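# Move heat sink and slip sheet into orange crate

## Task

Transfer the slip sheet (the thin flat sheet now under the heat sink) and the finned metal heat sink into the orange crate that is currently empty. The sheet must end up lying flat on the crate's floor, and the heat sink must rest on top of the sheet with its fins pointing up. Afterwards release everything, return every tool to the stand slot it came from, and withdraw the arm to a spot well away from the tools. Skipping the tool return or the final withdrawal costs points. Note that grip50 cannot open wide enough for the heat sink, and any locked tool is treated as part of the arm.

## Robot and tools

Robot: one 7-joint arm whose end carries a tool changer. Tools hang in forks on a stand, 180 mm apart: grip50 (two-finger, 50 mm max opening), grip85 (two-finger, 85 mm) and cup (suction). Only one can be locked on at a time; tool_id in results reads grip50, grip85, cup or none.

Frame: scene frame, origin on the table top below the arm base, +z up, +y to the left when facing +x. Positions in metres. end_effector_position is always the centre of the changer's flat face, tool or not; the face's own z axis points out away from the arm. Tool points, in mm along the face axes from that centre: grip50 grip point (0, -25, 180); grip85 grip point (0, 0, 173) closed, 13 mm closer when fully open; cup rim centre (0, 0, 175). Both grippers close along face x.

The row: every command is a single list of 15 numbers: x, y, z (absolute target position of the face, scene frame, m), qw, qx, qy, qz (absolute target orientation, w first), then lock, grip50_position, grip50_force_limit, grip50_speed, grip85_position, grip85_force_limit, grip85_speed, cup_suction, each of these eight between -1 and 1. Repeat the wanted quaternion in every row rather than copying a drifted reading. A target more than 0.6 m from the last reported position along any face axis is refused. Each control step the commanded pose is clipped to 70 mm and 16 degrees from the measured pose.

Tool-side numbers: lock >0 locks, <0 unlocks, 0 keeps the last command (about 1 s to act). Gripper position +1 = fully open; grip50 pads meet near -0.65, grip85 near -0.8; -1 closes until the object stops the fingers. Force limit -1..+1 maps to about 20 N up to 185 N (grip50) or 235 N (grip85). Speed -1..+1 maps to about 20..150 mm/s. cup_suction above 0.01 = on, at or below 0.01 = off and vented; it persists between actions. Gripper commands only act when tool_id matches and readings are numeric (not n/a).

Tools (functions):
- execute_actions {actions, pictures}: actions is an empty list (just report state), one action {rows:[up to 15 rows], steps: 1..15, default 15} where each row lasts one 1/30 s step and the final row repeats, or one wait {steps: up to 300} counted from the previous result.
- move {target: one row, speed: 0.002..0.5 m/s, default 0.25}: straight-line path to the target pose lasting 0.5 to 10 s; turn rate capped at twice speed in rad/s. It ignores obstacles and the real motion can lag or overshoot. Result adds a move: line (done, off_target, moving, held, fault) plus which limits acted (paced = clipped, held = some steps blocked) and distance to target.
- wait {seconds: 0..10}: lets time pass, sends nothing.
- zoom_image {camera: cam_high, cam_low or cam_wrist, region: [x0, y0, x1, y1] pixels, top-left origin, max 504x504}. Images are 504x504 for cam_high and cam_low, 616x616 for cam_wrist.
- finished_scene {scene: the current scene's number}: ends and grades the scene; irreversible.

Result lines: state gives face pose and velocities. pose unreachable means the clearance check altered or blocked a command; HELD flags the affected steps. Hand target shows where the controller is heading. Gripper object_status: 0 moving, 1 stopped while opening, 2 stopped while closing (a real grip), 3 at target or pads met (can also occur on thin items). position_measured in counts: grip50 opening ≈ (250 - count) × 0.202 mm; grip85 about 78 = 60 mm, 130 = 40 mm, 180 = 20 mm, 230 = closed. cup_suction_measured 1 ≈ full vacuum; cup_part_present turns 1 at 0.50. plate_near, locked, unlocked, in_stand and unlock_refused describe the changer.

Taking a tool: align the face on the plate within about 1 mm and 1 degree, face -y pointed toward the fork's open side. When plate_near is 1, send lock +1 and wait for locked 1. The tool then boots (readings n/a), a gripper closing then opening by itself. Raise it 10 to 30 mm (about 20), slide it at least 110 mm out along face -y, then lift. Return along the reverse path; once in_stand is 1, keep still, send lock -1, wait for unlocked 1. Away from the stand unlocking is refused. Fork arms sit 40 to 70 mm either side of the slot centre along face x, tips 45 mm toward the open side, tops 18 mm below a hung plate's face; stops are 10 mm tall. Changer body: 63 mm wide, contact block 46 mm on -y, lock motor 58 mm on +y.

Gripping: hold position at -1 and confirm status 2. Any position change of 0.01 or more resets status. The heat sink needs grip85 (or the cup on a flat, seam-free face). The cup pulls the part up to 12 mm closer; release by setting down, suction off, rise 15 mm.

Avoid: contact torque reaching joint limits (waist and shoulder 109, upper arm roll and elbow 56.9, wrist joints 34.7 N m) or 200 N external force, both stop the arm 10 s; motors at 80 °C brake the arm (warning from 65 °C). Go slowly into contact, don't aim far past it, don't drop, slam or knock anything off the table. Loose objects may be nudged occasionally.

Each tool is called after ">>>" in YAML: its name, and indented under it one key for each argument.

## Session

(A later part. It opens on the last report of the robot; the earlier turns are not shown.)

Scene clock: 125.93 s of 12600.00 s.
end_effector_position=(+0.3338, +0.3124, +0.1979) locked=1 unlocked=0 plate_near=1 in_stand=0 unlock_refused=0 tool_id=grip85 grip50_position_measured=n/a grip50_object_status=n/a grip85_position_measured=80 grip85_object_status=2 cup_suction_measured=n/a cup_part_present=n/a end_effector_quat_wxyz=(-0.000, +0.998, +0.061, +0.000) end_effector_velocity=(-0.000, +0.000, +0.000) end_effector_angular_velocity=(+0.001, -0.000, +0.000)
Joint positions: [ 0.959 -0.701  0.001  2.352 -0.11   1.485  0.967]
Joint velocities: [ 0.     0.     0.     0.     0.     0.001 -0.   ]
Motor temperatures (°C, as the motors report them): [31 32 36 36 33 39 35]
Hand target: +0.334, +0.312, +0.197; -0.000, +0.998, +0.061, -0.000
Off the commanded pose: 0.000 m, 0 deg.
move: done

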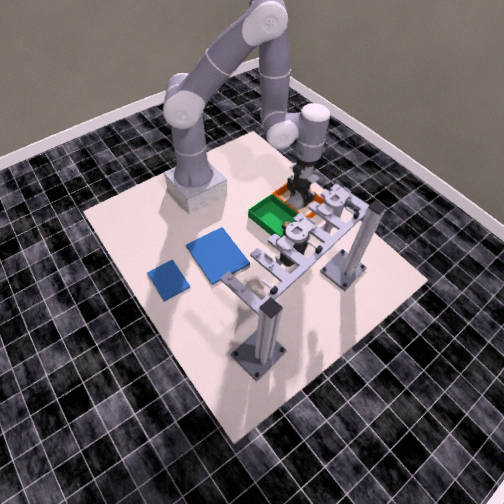

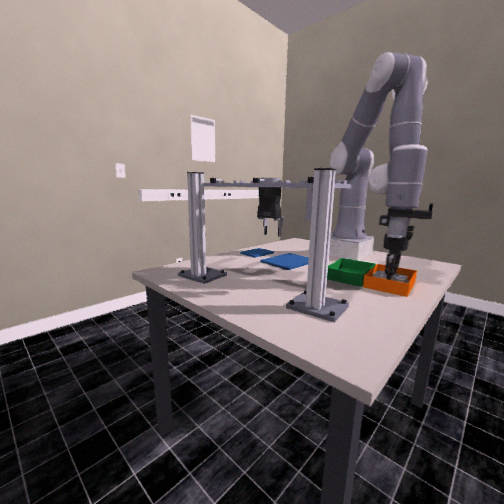

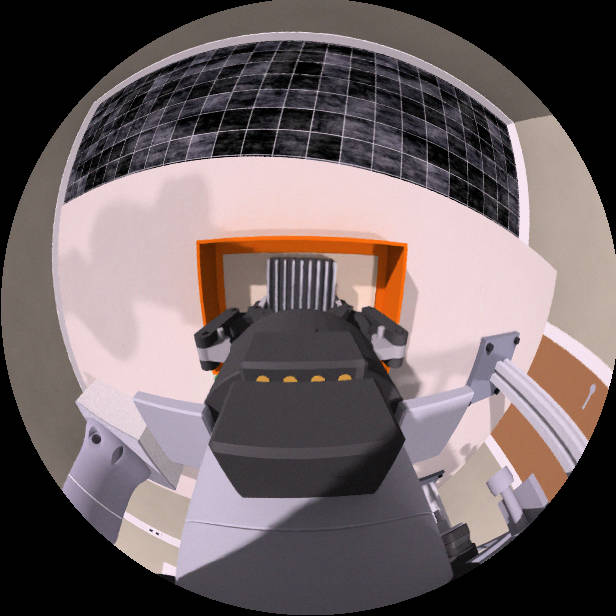

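>>> move:
  target: [0.3337,0.3122,0.198,0,0.9981,0.061,0,0,1,0,0,0.6,0,0.3,0]
  speed: 0.02

>>> move:
  target: [0.3337,0.3122,0.29,0,0.9981,0.061,0,0,1,0,0,0.6,0,0.3,0]
  speed: 0.1

>>> move:
  target: [0.529,-0.2124,0.385,0,0.6554,0.7553,0,0,1,0,0,1,0,0.3,0]

Scene clock: 127.13 s of 12600.00 s.
end_effector_position=(+0.3337, +0.3123, +0.1980) locked=1 unlocked=0 plate_near=1 in_stand=0 unlock_refused=0 tool_id=grip85 grip50_position_measured=n/a grip50_object_status=n/a grip85_position_measured=53 grip85_object_status=3 cup_suction_measured=n/a cup_part_present=n/a end_effector_quat_wxyz=(-0.000, +0.998, +0.061, +0.000) end_effector_velocity=(+0.000, -0.000, +0.000) end_effector_angular_velocity=(+0.000, -0.000, -0.000)
Joint positions: [ 0.959 -0.701  0.001  2.352 -0.11   1.484  0.967]
Joint velocities: [-0. -0.  0. -0.  0.  0. -0.]
Motor temperatures (°C, as the motors report them): [31 32 36 36 33 39 35]
Hand target: +0.334, +0.312, +0.198; +0.000, +0.998, +0.061, +0.000
Off the commanded pose: 0.000 m, 0 deg.
move: done

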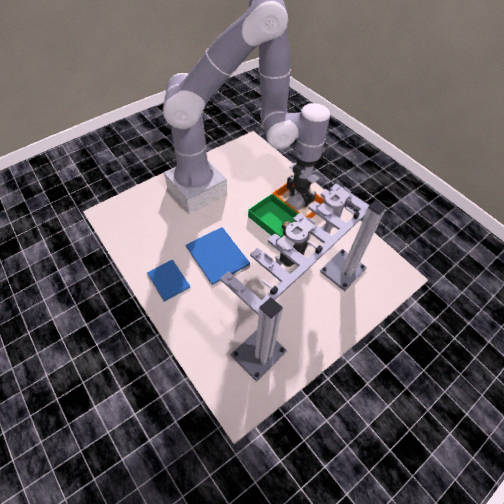

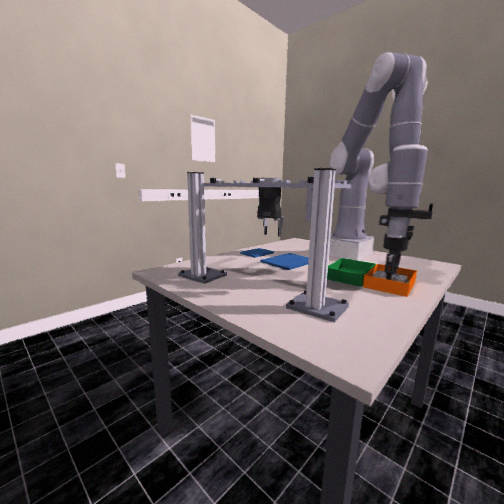

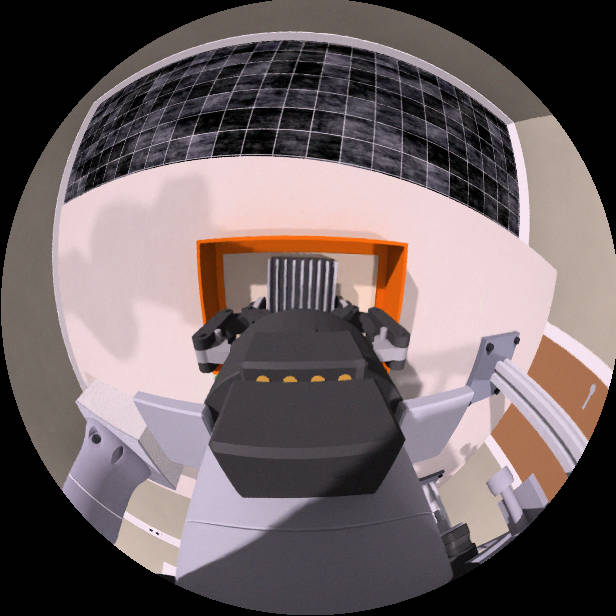

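Scene clock: 128.33 s of 12600.00 s.
end_effector_position=(+0.3336, +0.3120, +0.2903) locked=1 unlocked=0 plate_near=1 in_stand=0 unlock_refused=0 tool_id=grip85 grip50_position_measured=n/a grip50_object_status=n/a grip85_position_measured=53 grip85_object_status=3 cup_suction_measured=n/a cup_part_present=n/a end_effector_quat_wxyz=(+0.000, +0.998, +0.061, +0.000) end_effector_velocity=(+0.000, -0.000, -0.000) end_effector_angular_velocity=(-0.000, +0.000, -0.000)
Joint positions: [ 0.918 -0.416  0.054  2.378 -0.092  1.223  0.951]
Joint velocities: [-0.    -0.001 -0.    -0.    -0.    -0.     0.   ]
Motor temperatures (°C, as the motors report them): [31 32 36 36 33 39 35]
Hand target: +0.334, +0.312, +0.290; +0.000, +0.998, +0.061, +0.000
Off the commanded pose: 0.000 m, 0 deg.
move: done

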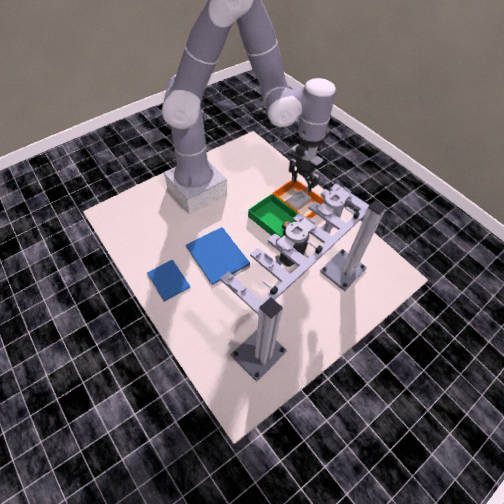

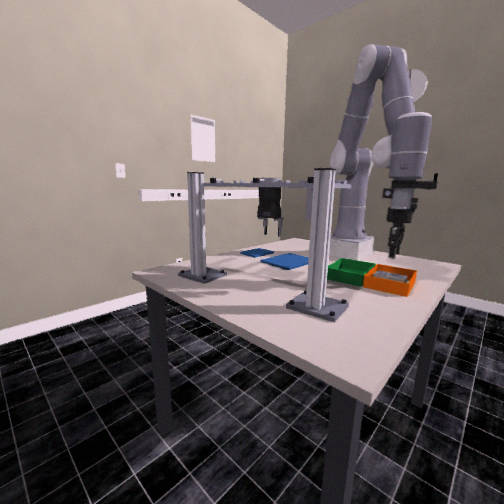

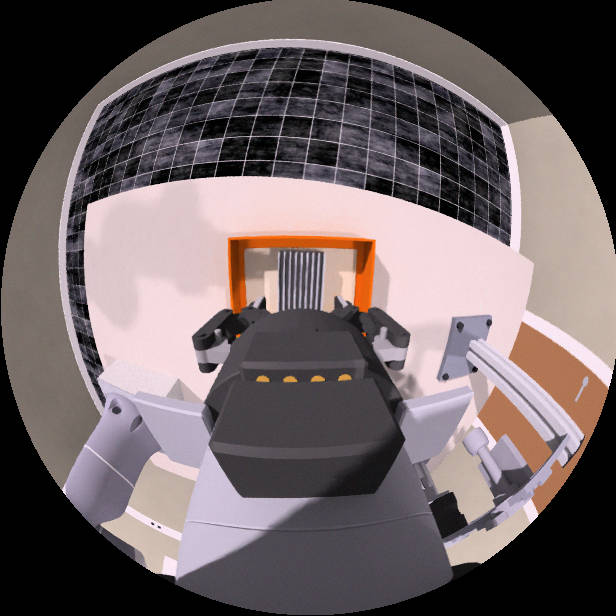

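Scene clock: 131.87 s of 12600.00 s.
end_effector_position=(+0.5312, -0.2135, +0.3855) locked=1 unlocked=0 plate_near=1 in_stand=0 unlock_refused=0 tool_id=grip85 grip50_position_measured=n/a grip50_object_status=n/a grip85_position_measured=3 grip85_object_status=3 cup_suction_measured=n/a cup_part_present=n/a end_effector_quat_wxyz=(+0.004, +0.655, +0.755, -0.001) end_effector_velocity=(-0.000, +0.000, +0.000) end_effector_angular_velocity=(+0.000, -0.000, -0.000)
Joint positions: [-0.205 -0.376  0.004  1.999 -0.013  0.82  -1.885]
Joint velocities: [ 0.  0. -0. -0.  0. -0. -0.]
Motor temperatures (°C, as the motors report them): [31 32 36 36 33 39 35]
Hand target: +0.531, -0.213, +0.386; +0.004, +0.655, +0.755, -0.001
Off the commanded pose: 0.003 m, 1 deg.
move: done

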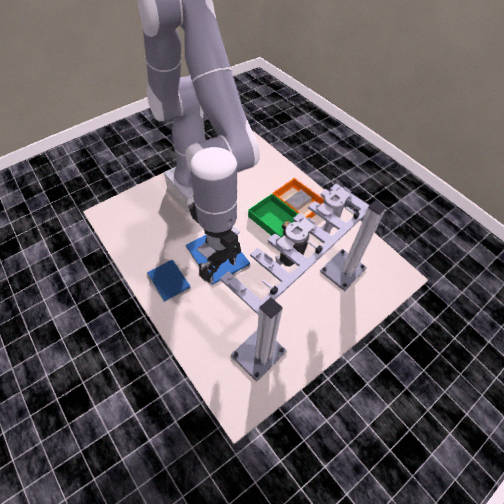

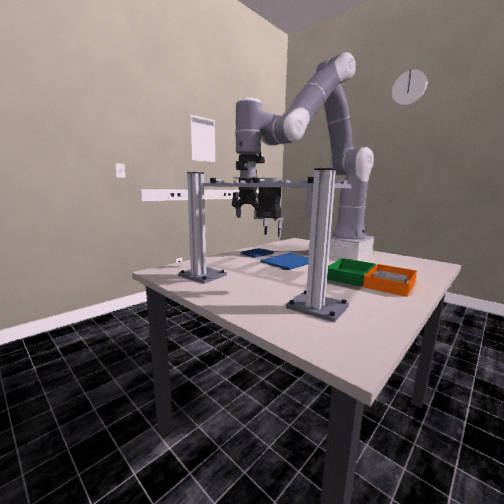

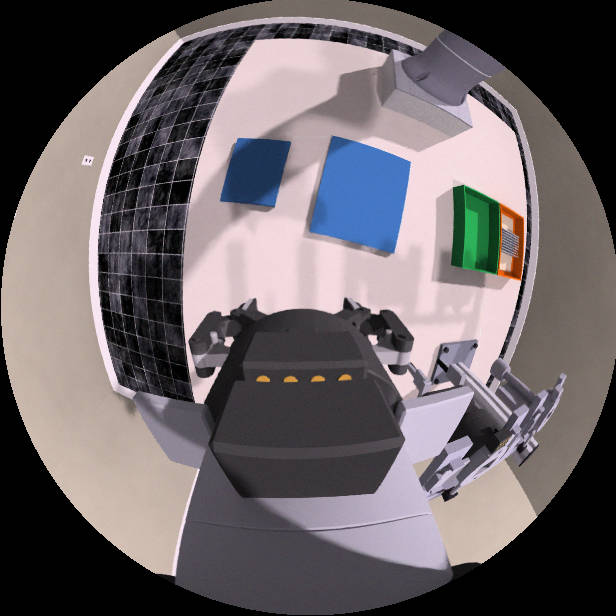

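>>> move:
  target: [0.6531,-0.1948,0.385,0,0.6554,0.7553,0,0,1,0,0,1,0,0.3,0]
  speed: 0.07

>>> move:
  target: [0.6531,-0.1948,0.3654,0,0.6554,0.7553,0,0,1,0,0,1,0,0.3,0]
  speed: 0.015

>>> execute_actions:
  actions:
    - {"rows":[[0.6531,-0.1948,0.3654,0,0.6554,0.7553,0,-1,1,0,0,1,0,0.3,0]],"steps":15}
  pictures: false

>>> execute_actions:
  actions:
    - {"rows":[[0.6531,-0.1948,0.3654,0,0.6554,0.7553,0,-1,1,0,0,1,0,0.3,0]],"steps":15}
  pictures: false

>>> execute_actions:
  actions:
    - {"rows":[[0.6531,-0.1948,0.3654,0,0.6554,0.7553,0,-1,1,0,0,1,0,0.3,0]],"steps":6}
  pictures: false

Scene clock: 134.87 s of 12600.00 s.
end_effector_position=(+0.6530, -0.1943, +0.3854) locked=1 unlocked=0 plate_near=1 in_stand=0 unlock_refused=0 tool_id=grip85 grip50_position_measured=n/a grip50_object_status=n/a grip85_position_measured=3 grip85_object_status=3 cup_suction_measured=n/a cup_part_present=n/a end_effector_quat_wxyz=(-0.000, +0.655, +0.755, +0.000) end_effector_velocity=(+0.000, +0.000, +0.000) end_effector_angular_velocity=(+0.000, -0.001, +0.000)
Joint positions: [-0.148 -0.597  0.009  1.622 -0.008  0.658 -1.829]
Joint velocities: [-0.     0.001  0.    -0.     0.     0.    -0.   ]
Motor temperatures (°C, as the motors report them): [31 32 36 36 33 39 35]
Hand target: +0.653, -0.194, +0.385; -0.000, +0.655, +0.755, +0.000
Off the commanded pose: 0.001 m, 0 deg.
move: done

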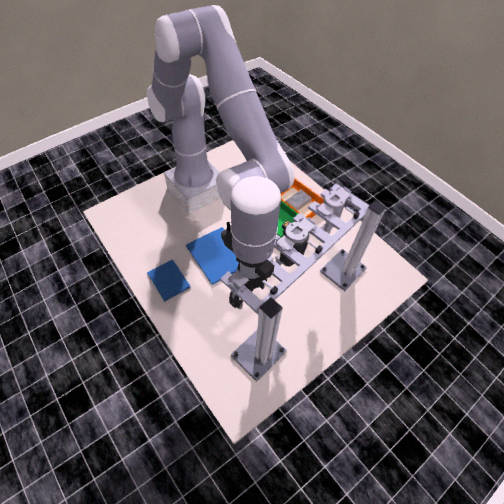

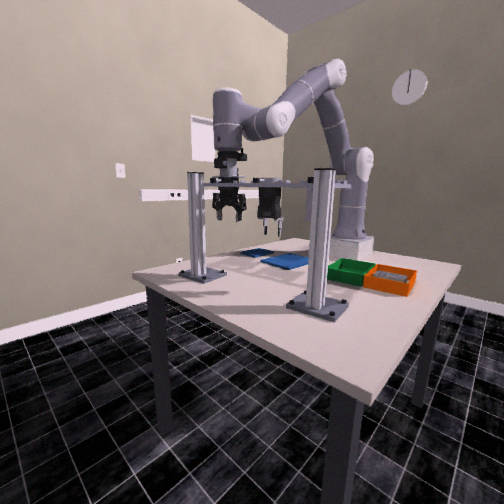

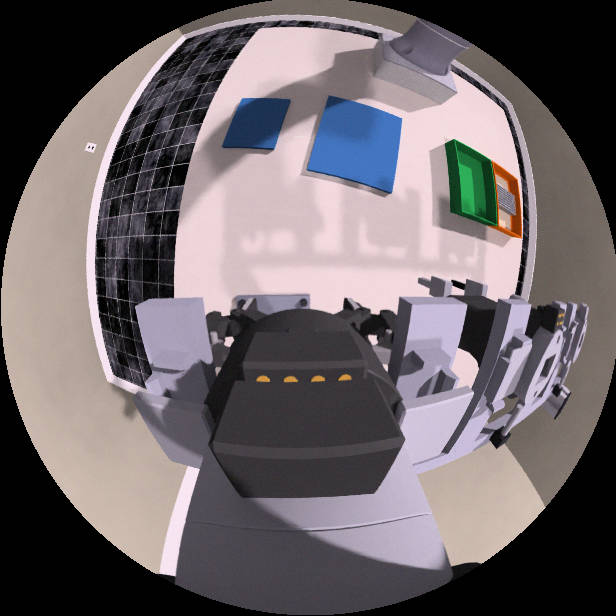

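Scene clock: 136.43 s of 12600.00 s.
end_effector_position=(+0.6531, -0.1948, +0.3653) locked=1 unlocked=0 plate_near=1 in_stand=1 unlock_refused=0 tool_id=grip85 grip50_position_measured=n/a grip50_object_status=n/a grip85_position_measured=3 grip85_object_status=3 cup_suction_measured=n/a cup_part_present=n/a end_effector_quat_wxyz=(-0.000, +0.655, +0.755, +0.000) end_effector_velocity=(+0.000, +0.000, -0.000) end_effector_angular_velocity=(-0.000, +0.000, +0.001)
Joint positions: [-0.148 -0.627  0.008  1.633 -0.008  0.698 -1.829]
Joint velocities: [ 0.001 -0.     0.     0.    -0.    -0.     0.   ]
Motor temperatures (°C, as the motors report them): [31 32 36 36 33 39 35]
Hand target: +0.653, -0.195, +0.365; -0.000, +0.655, +0.755, +0.000
Off the commanded pose: 0.000 m, 0 deg.
move: done

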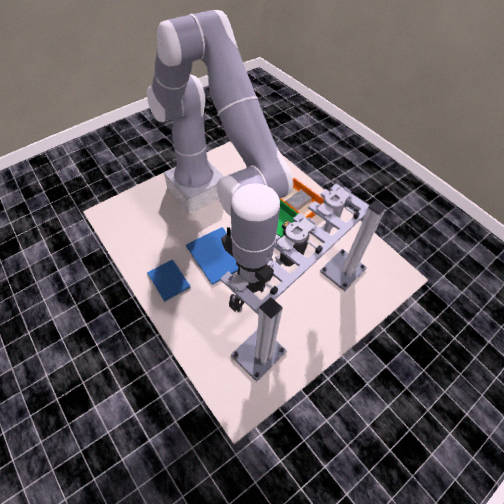

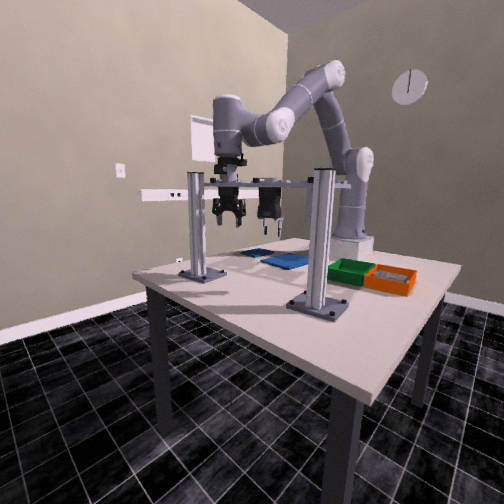

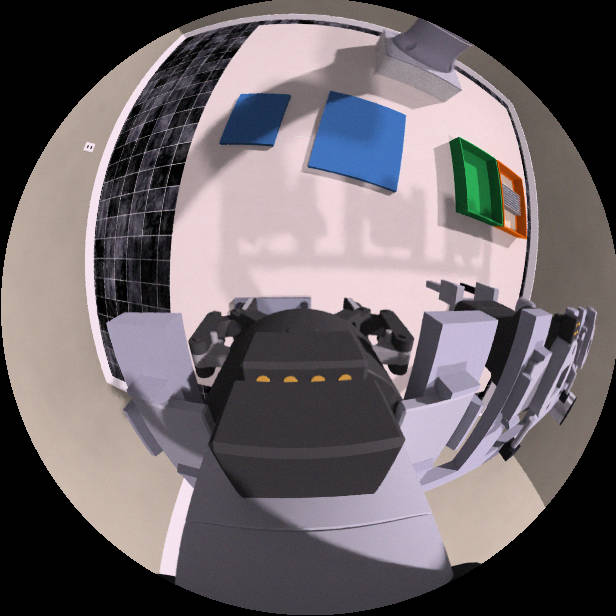

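Scene clock: 136.93 s of 12600.00 s.
end_effector_position=(+0.6530, -0.1947, +0.3652) locked=0 unlocked=0 plate_near=1 in_stand=1 unlock_refused=0 tool_id=none grip50_position_measured=n/a grip50_object_status=n/a grip85_position_measured=n/a grip85_object_status=n/a cup_suction_measured=n/a cup_part_present=n/a end_effector_quat_wxyz=(-0.000, +0.655, +0.755, -0.000) end_effector_velocity=(+0.000, +0.000, -0.000) end_effector_angular_velocity=(+0.000, +0.000, -0.000)
Joint positions: [-0.148 -0.627  0.008  1.633 -0.008  0.698 -1.829]
Joint velocities: [ 0. -0.  0.  0.  0.  0.  0.]
Motor temperatures (°C, as the motors report them): [31 32 36 36 33 39 35]
Hand target: +0.653, -0.195, +0.365; -0.000, +0.655, +0.755, +0.000
Off the commanded pose: 0.000 m, 0 deg.
Steps of this call (steps 1 to 15: all 15 steps of this action). Readings (end_effector_position | what the end effector reports):
1: (+0.6530, -0.1947, +0.3650) | locked=1 unlocked=0 plate_near=1 in_stand=1 unlock_refused=0 tool_id=grip85 grip50_position_measured=n/a grip50_object_status=n/a grip85_position_measured=3 grip85_object_status=3 cup_suction_measured=n/a cup_part_present=n/a
2: (+0.6530, -0.1947, +0.3650) | locked=1 unlocked=0 plate_near=1 in_stand=1 unlock_refused=0 tool_id=grip85 grip50_position_measured=n/a grip50_object_status=n/a grip85_position_measured=3 grip85_object_status=3 cup_suction_measured=n/a cup_part_present=n/a
4: (+0.6530, -0.1947, +0.3650) | locked=1 unlocked=0 plate_near=1 in_stand=1 unlock_refused=0 tool_id=grip85 grip50_position_measured=n/a grip50_object_status=n/a grip85_position_measured=3 grip85_object_status=3 cup_suction_measured=n/a cup_part_present=n/a
8: (+0.6530, -0.1947, +0.3651) | locked=0 unlocked=0 plate_near=1 in_stand=1 unlock_refused=0 tool_id=none grip50_position_measured=n/a grip50_object_status=n/a grip85_position_measured=n/a grip85_object_status=n/a cup_suction_measured=n/a cup_part_present=n/a
15: the state above

Scene clock: 137.43 s of 12600.00 s.
end_effector_position=(+0.6530, -0.1947, +0.3652) locked=0 unlocked=1 plate_near=1 in_stand=1 unlock_refused=0 tool_id=none grip50_position_measured=n/a grip50_object_status=n/a grip85_position_measured=n/a grip85_object_status=n/a cup_suction_measured=n/a cup_part_present=n/a end_effector_quat_wxyz=(-0.000, +0.655, +0.755, -0.000) end_effector_velocity=(-0.000, -0.000, +0.000) end_effector_angular_velocity=(-0.000, +0.000, -0.000)
Joint positions: [-0.148 -0.627  0.008  1.633 -0.008  0.698 -1.829]
Joint velocities: [-0.  0. -0.  0. -0. -0.  0.]
Motor temperatures (°C, as the motors report them): [31 32 36 36 33 39 35]
Hand target: +0.653, -0.195, +0.365; -0.000, +0.655, +0.755, +0.000
Off the commanded pose: 0.000 m, 0 deg.
Steps of this call (steps 1 to 15: all 15 steps of this action). Readings (end_effector_position | what the end effector reports):
1: (+0.6530, -0.1947, +0.3652) | locked=0 unlocked=0 plate_near=1 in_stand=1 unlock_refused=0 tool_id=none grip50_position_measured=n/a grip50_object_status=n/a grip85_position_measured=n/a grip85_object_status=n/a cup_suction_measured=n/a cup_part_present=n/a
2: (+0.6530, -0.1947, +0.3652) | locked=0 unlocked=0 plate_near=1 in_stand=1 unlock_refused=0 tool_id=none grip50_position_measured=n/a grip50_object_status=n/a grip85_position_measured=n/a grip85_object_status=n/a cup_suction_measured=n/a cup_part_present=n/a
4: (+0.6530, -0.1947, +0.3652) | locked=0 unlocked=0 plate_near=1 in_stand=1 unlock_refused=0 tool_id=none grip50_position_measured=n/a grip50_object_status=n/a grip85_position_measured=n/a grip85_object_status=n/a cup_suction_measured=n/a cup_part_present=n/a
8: (+0.6530, -0.1947, +0.3652) | locked=0 unlocked=0 plate_near=1 in_stand=1 unlock_refused=0 tool_id=none grip50_position_measured=n/a grip50_object_status=n/a grip85_position_measured=n/a grip85_object_status=n/a cup_suction_measured=n/a cup_part_present=n/a
15: the state above

Scene clock: 137.63 s of 12600.00 s.
end_effector_position=(+0.6530, -0.1947, +0.3652) locked=0 unlocked=1 plate_near=1 in_stand=1 unlock_refused=0 tool_id=none grip50_position_measured=n/a grip50_object_status=n/a grip85_position_measured=n/a grip85_object_status=n/a cup_suction_measured=n/a cup_part_present=n/a end_effector_quat_wxyz=(-0.000, +0.655, +0.755, -0.000) end_effector_velocity=(-0.000, +0.000, -0.000) end_effector_angular_velocity=(-0.000, +0.001, +0.000)
Joint positions: [-0.148 -0.627  0.008  1.633 -0.008  0.698 -1.829]
Joint velocities: [ 0. -0.  0. -0. -0. -0.  0.]
Motor temperatures (°C, as the motors report them): [31 32 36 36 33 39 35]
Hand target: +0.653, -0.195, +0.365; -0.000, +0.655, +0.755, +0.000
Off the commanded pose: 0.000 m, 0 deg.
Steps of this call (steps 1 to 6: all 6 steps of this action). Readings (end_effector_position | what the end effector reports):
1: (+0.6530, -0.1947, +0.3652) | locked=0 unlocked=1 plate_near=1 in_stand=1 unlock_refused=0 tool_id=none grip50_position_measured=n/a grip50_object_status=n/a grip85_position_measured=n/a grip85_object_status=n/a cup_suction_measured=n/a cup_part_present=n/a
2: (+0.6530, -0.1947, +0.3652) | locked=0 unlocked=1 plate_near=1 in_stand=1 unlock_refused=0 tool_id=none grip50_position_measured=n/a grip50_object_status=n/a grip85_position_measured=n/a grip85_object_status=n/a cup_suction_measured=n/a cup_part_present=n/a
4: (+0.6530, -0.1947, +0.3652) | locked=0 unlocked=1 plate_near=1 in_stand=1 unlock_refused=0 tool_id=none grip50_position_measured=n/a grip50_object_status=n/a grip85_position_measured=n/a grip85_object_status=n/a cup_suction_measured=n/a cup_part_present=n/a
6: the state above

>>> move:
  target: [0.6531,-0.1948,0.41,0,0.6554,0.7553,0,0,1,0,0,1,0,0.3,0]
  speed: 0.08

>>> move:
  target: [0.42,-0.1,0.48,0,0.6554,0.7553,0,0,1,0,0,1,0,0.3,0]

>>> zoom_image:
  camera: "cam_high"
  region: [220,160,400,330]

Scene clock: 139.07 s of 12600.00 s.
end_effector_position=(+0.6530, -0.1948, +0.4102) locked=0 unlocked=1 plate_near=0 in_stand=0 unlock_refused=0 tool_id=none grip50_position_measured=n/a grip50_object_status=n/a grip85_position_measured=n/a grip85_object_status=n/a cup_suction_measured=n/a cup_part_present=n/a end_effector_quat_wxyz=(+0.000, +0.655, +0.755, -0.000) end_effector_velocity=(-0.000, +0.000, -0.000) end_effector_angular_velocity=(+0.000, +0.001, +0.000)
Joint positions: [-0.149 -0.563  0.01   1.605 -0.009  0.607 -1.829]
Joint velocities: [-0.     0.     0.     0.    -0.    -0.001  0.   ]
Motor temperatures (°C, as the motors report them): [31 32 36 36 33 39 35]
Hand target: +0.653, -0.195, +0.410; +0.000, +0.655, +0.755, -0.000
Off the commanded pose: 0.000 m, 0 deg.
move: done

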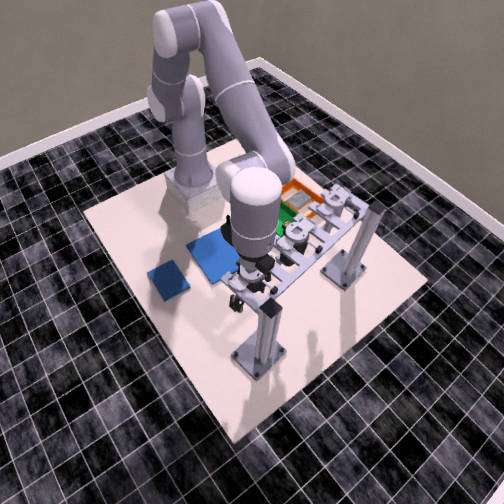

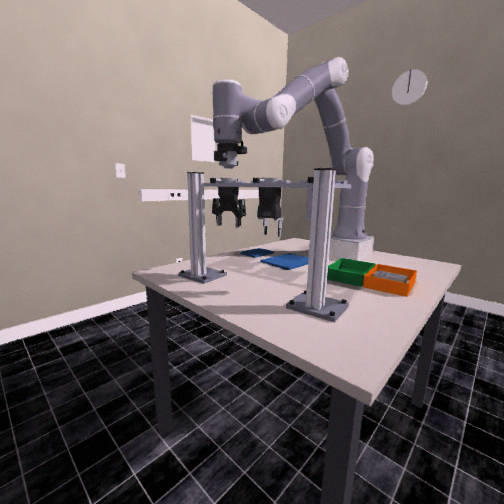

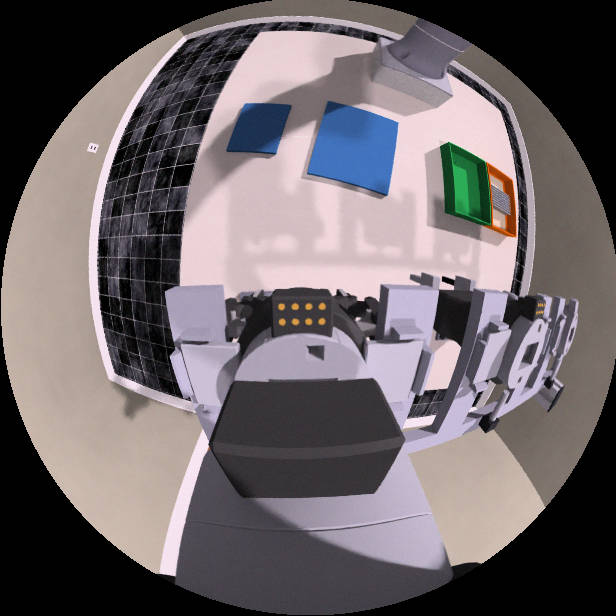

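Scene clock: 140.50 s of 12600.00 s.
end_effector_position=(+0.4194, -0.1003, +0.4792) locked=0 unlocked=1 plate_near=0 in_stand=0 unlock_refused=0 tool_id=none grip50_position_measured=n/a grip50_object_status=n/a grip85_position_measured=n/a grip85_object_status=n/a cup_suction_measured=n/a cup_part_present=n/a end_effector_quat_wxyz=(+0.000, +0.655, +0.755, -0.000) end_effector_velocity=(+0.000, -0.000, -0.001) end_effector_angular_velocity=(+0.000, +0.002, -0.000)
Joint positions: [-0.132  0.092  0.143  2.271  0.011  0.618 -1.69 ]
Joint velocities: [-0.001 -0.002  0.    -0.    -0.     0.     0.   ]
Motor temperatures (°C, as the motors report them): [31 32 36 36 33 39 35]
Hand target: +0.419, -0.100, +0.479; +0.000, +0.655, +0.755, -0.000
Off the commanded pose: 0.001 m, 0 deg.
move: done

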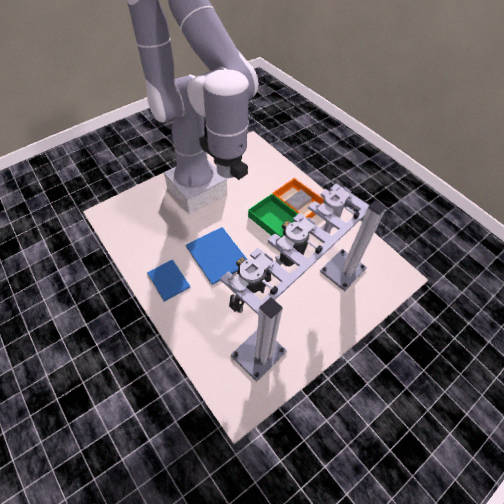

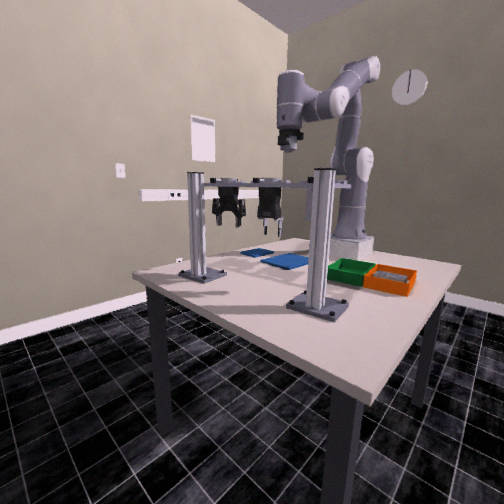

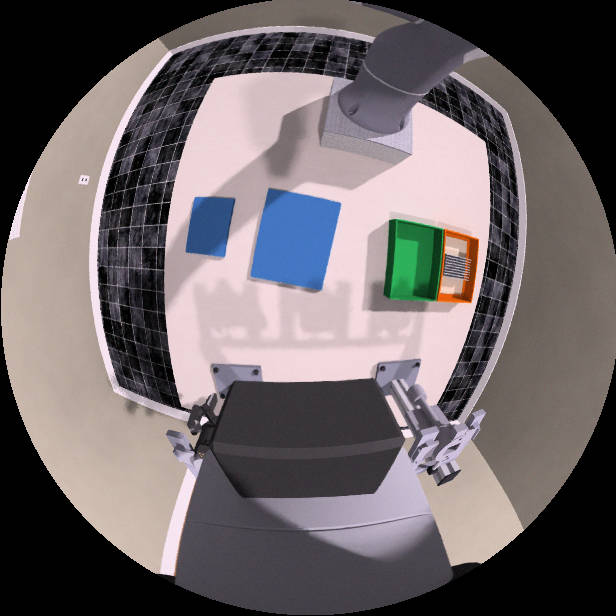

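Region (220, 160, 400, 330) of cam_high's 504x504 image, scaled by 2.800, with more detail than that image has.

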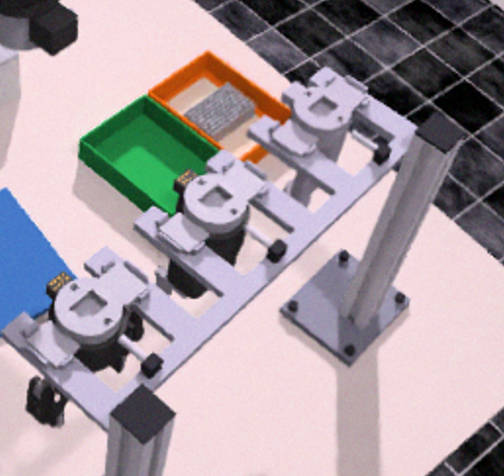

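>>> finished_scene:
  scene: 2

The scene is finished: the task was done.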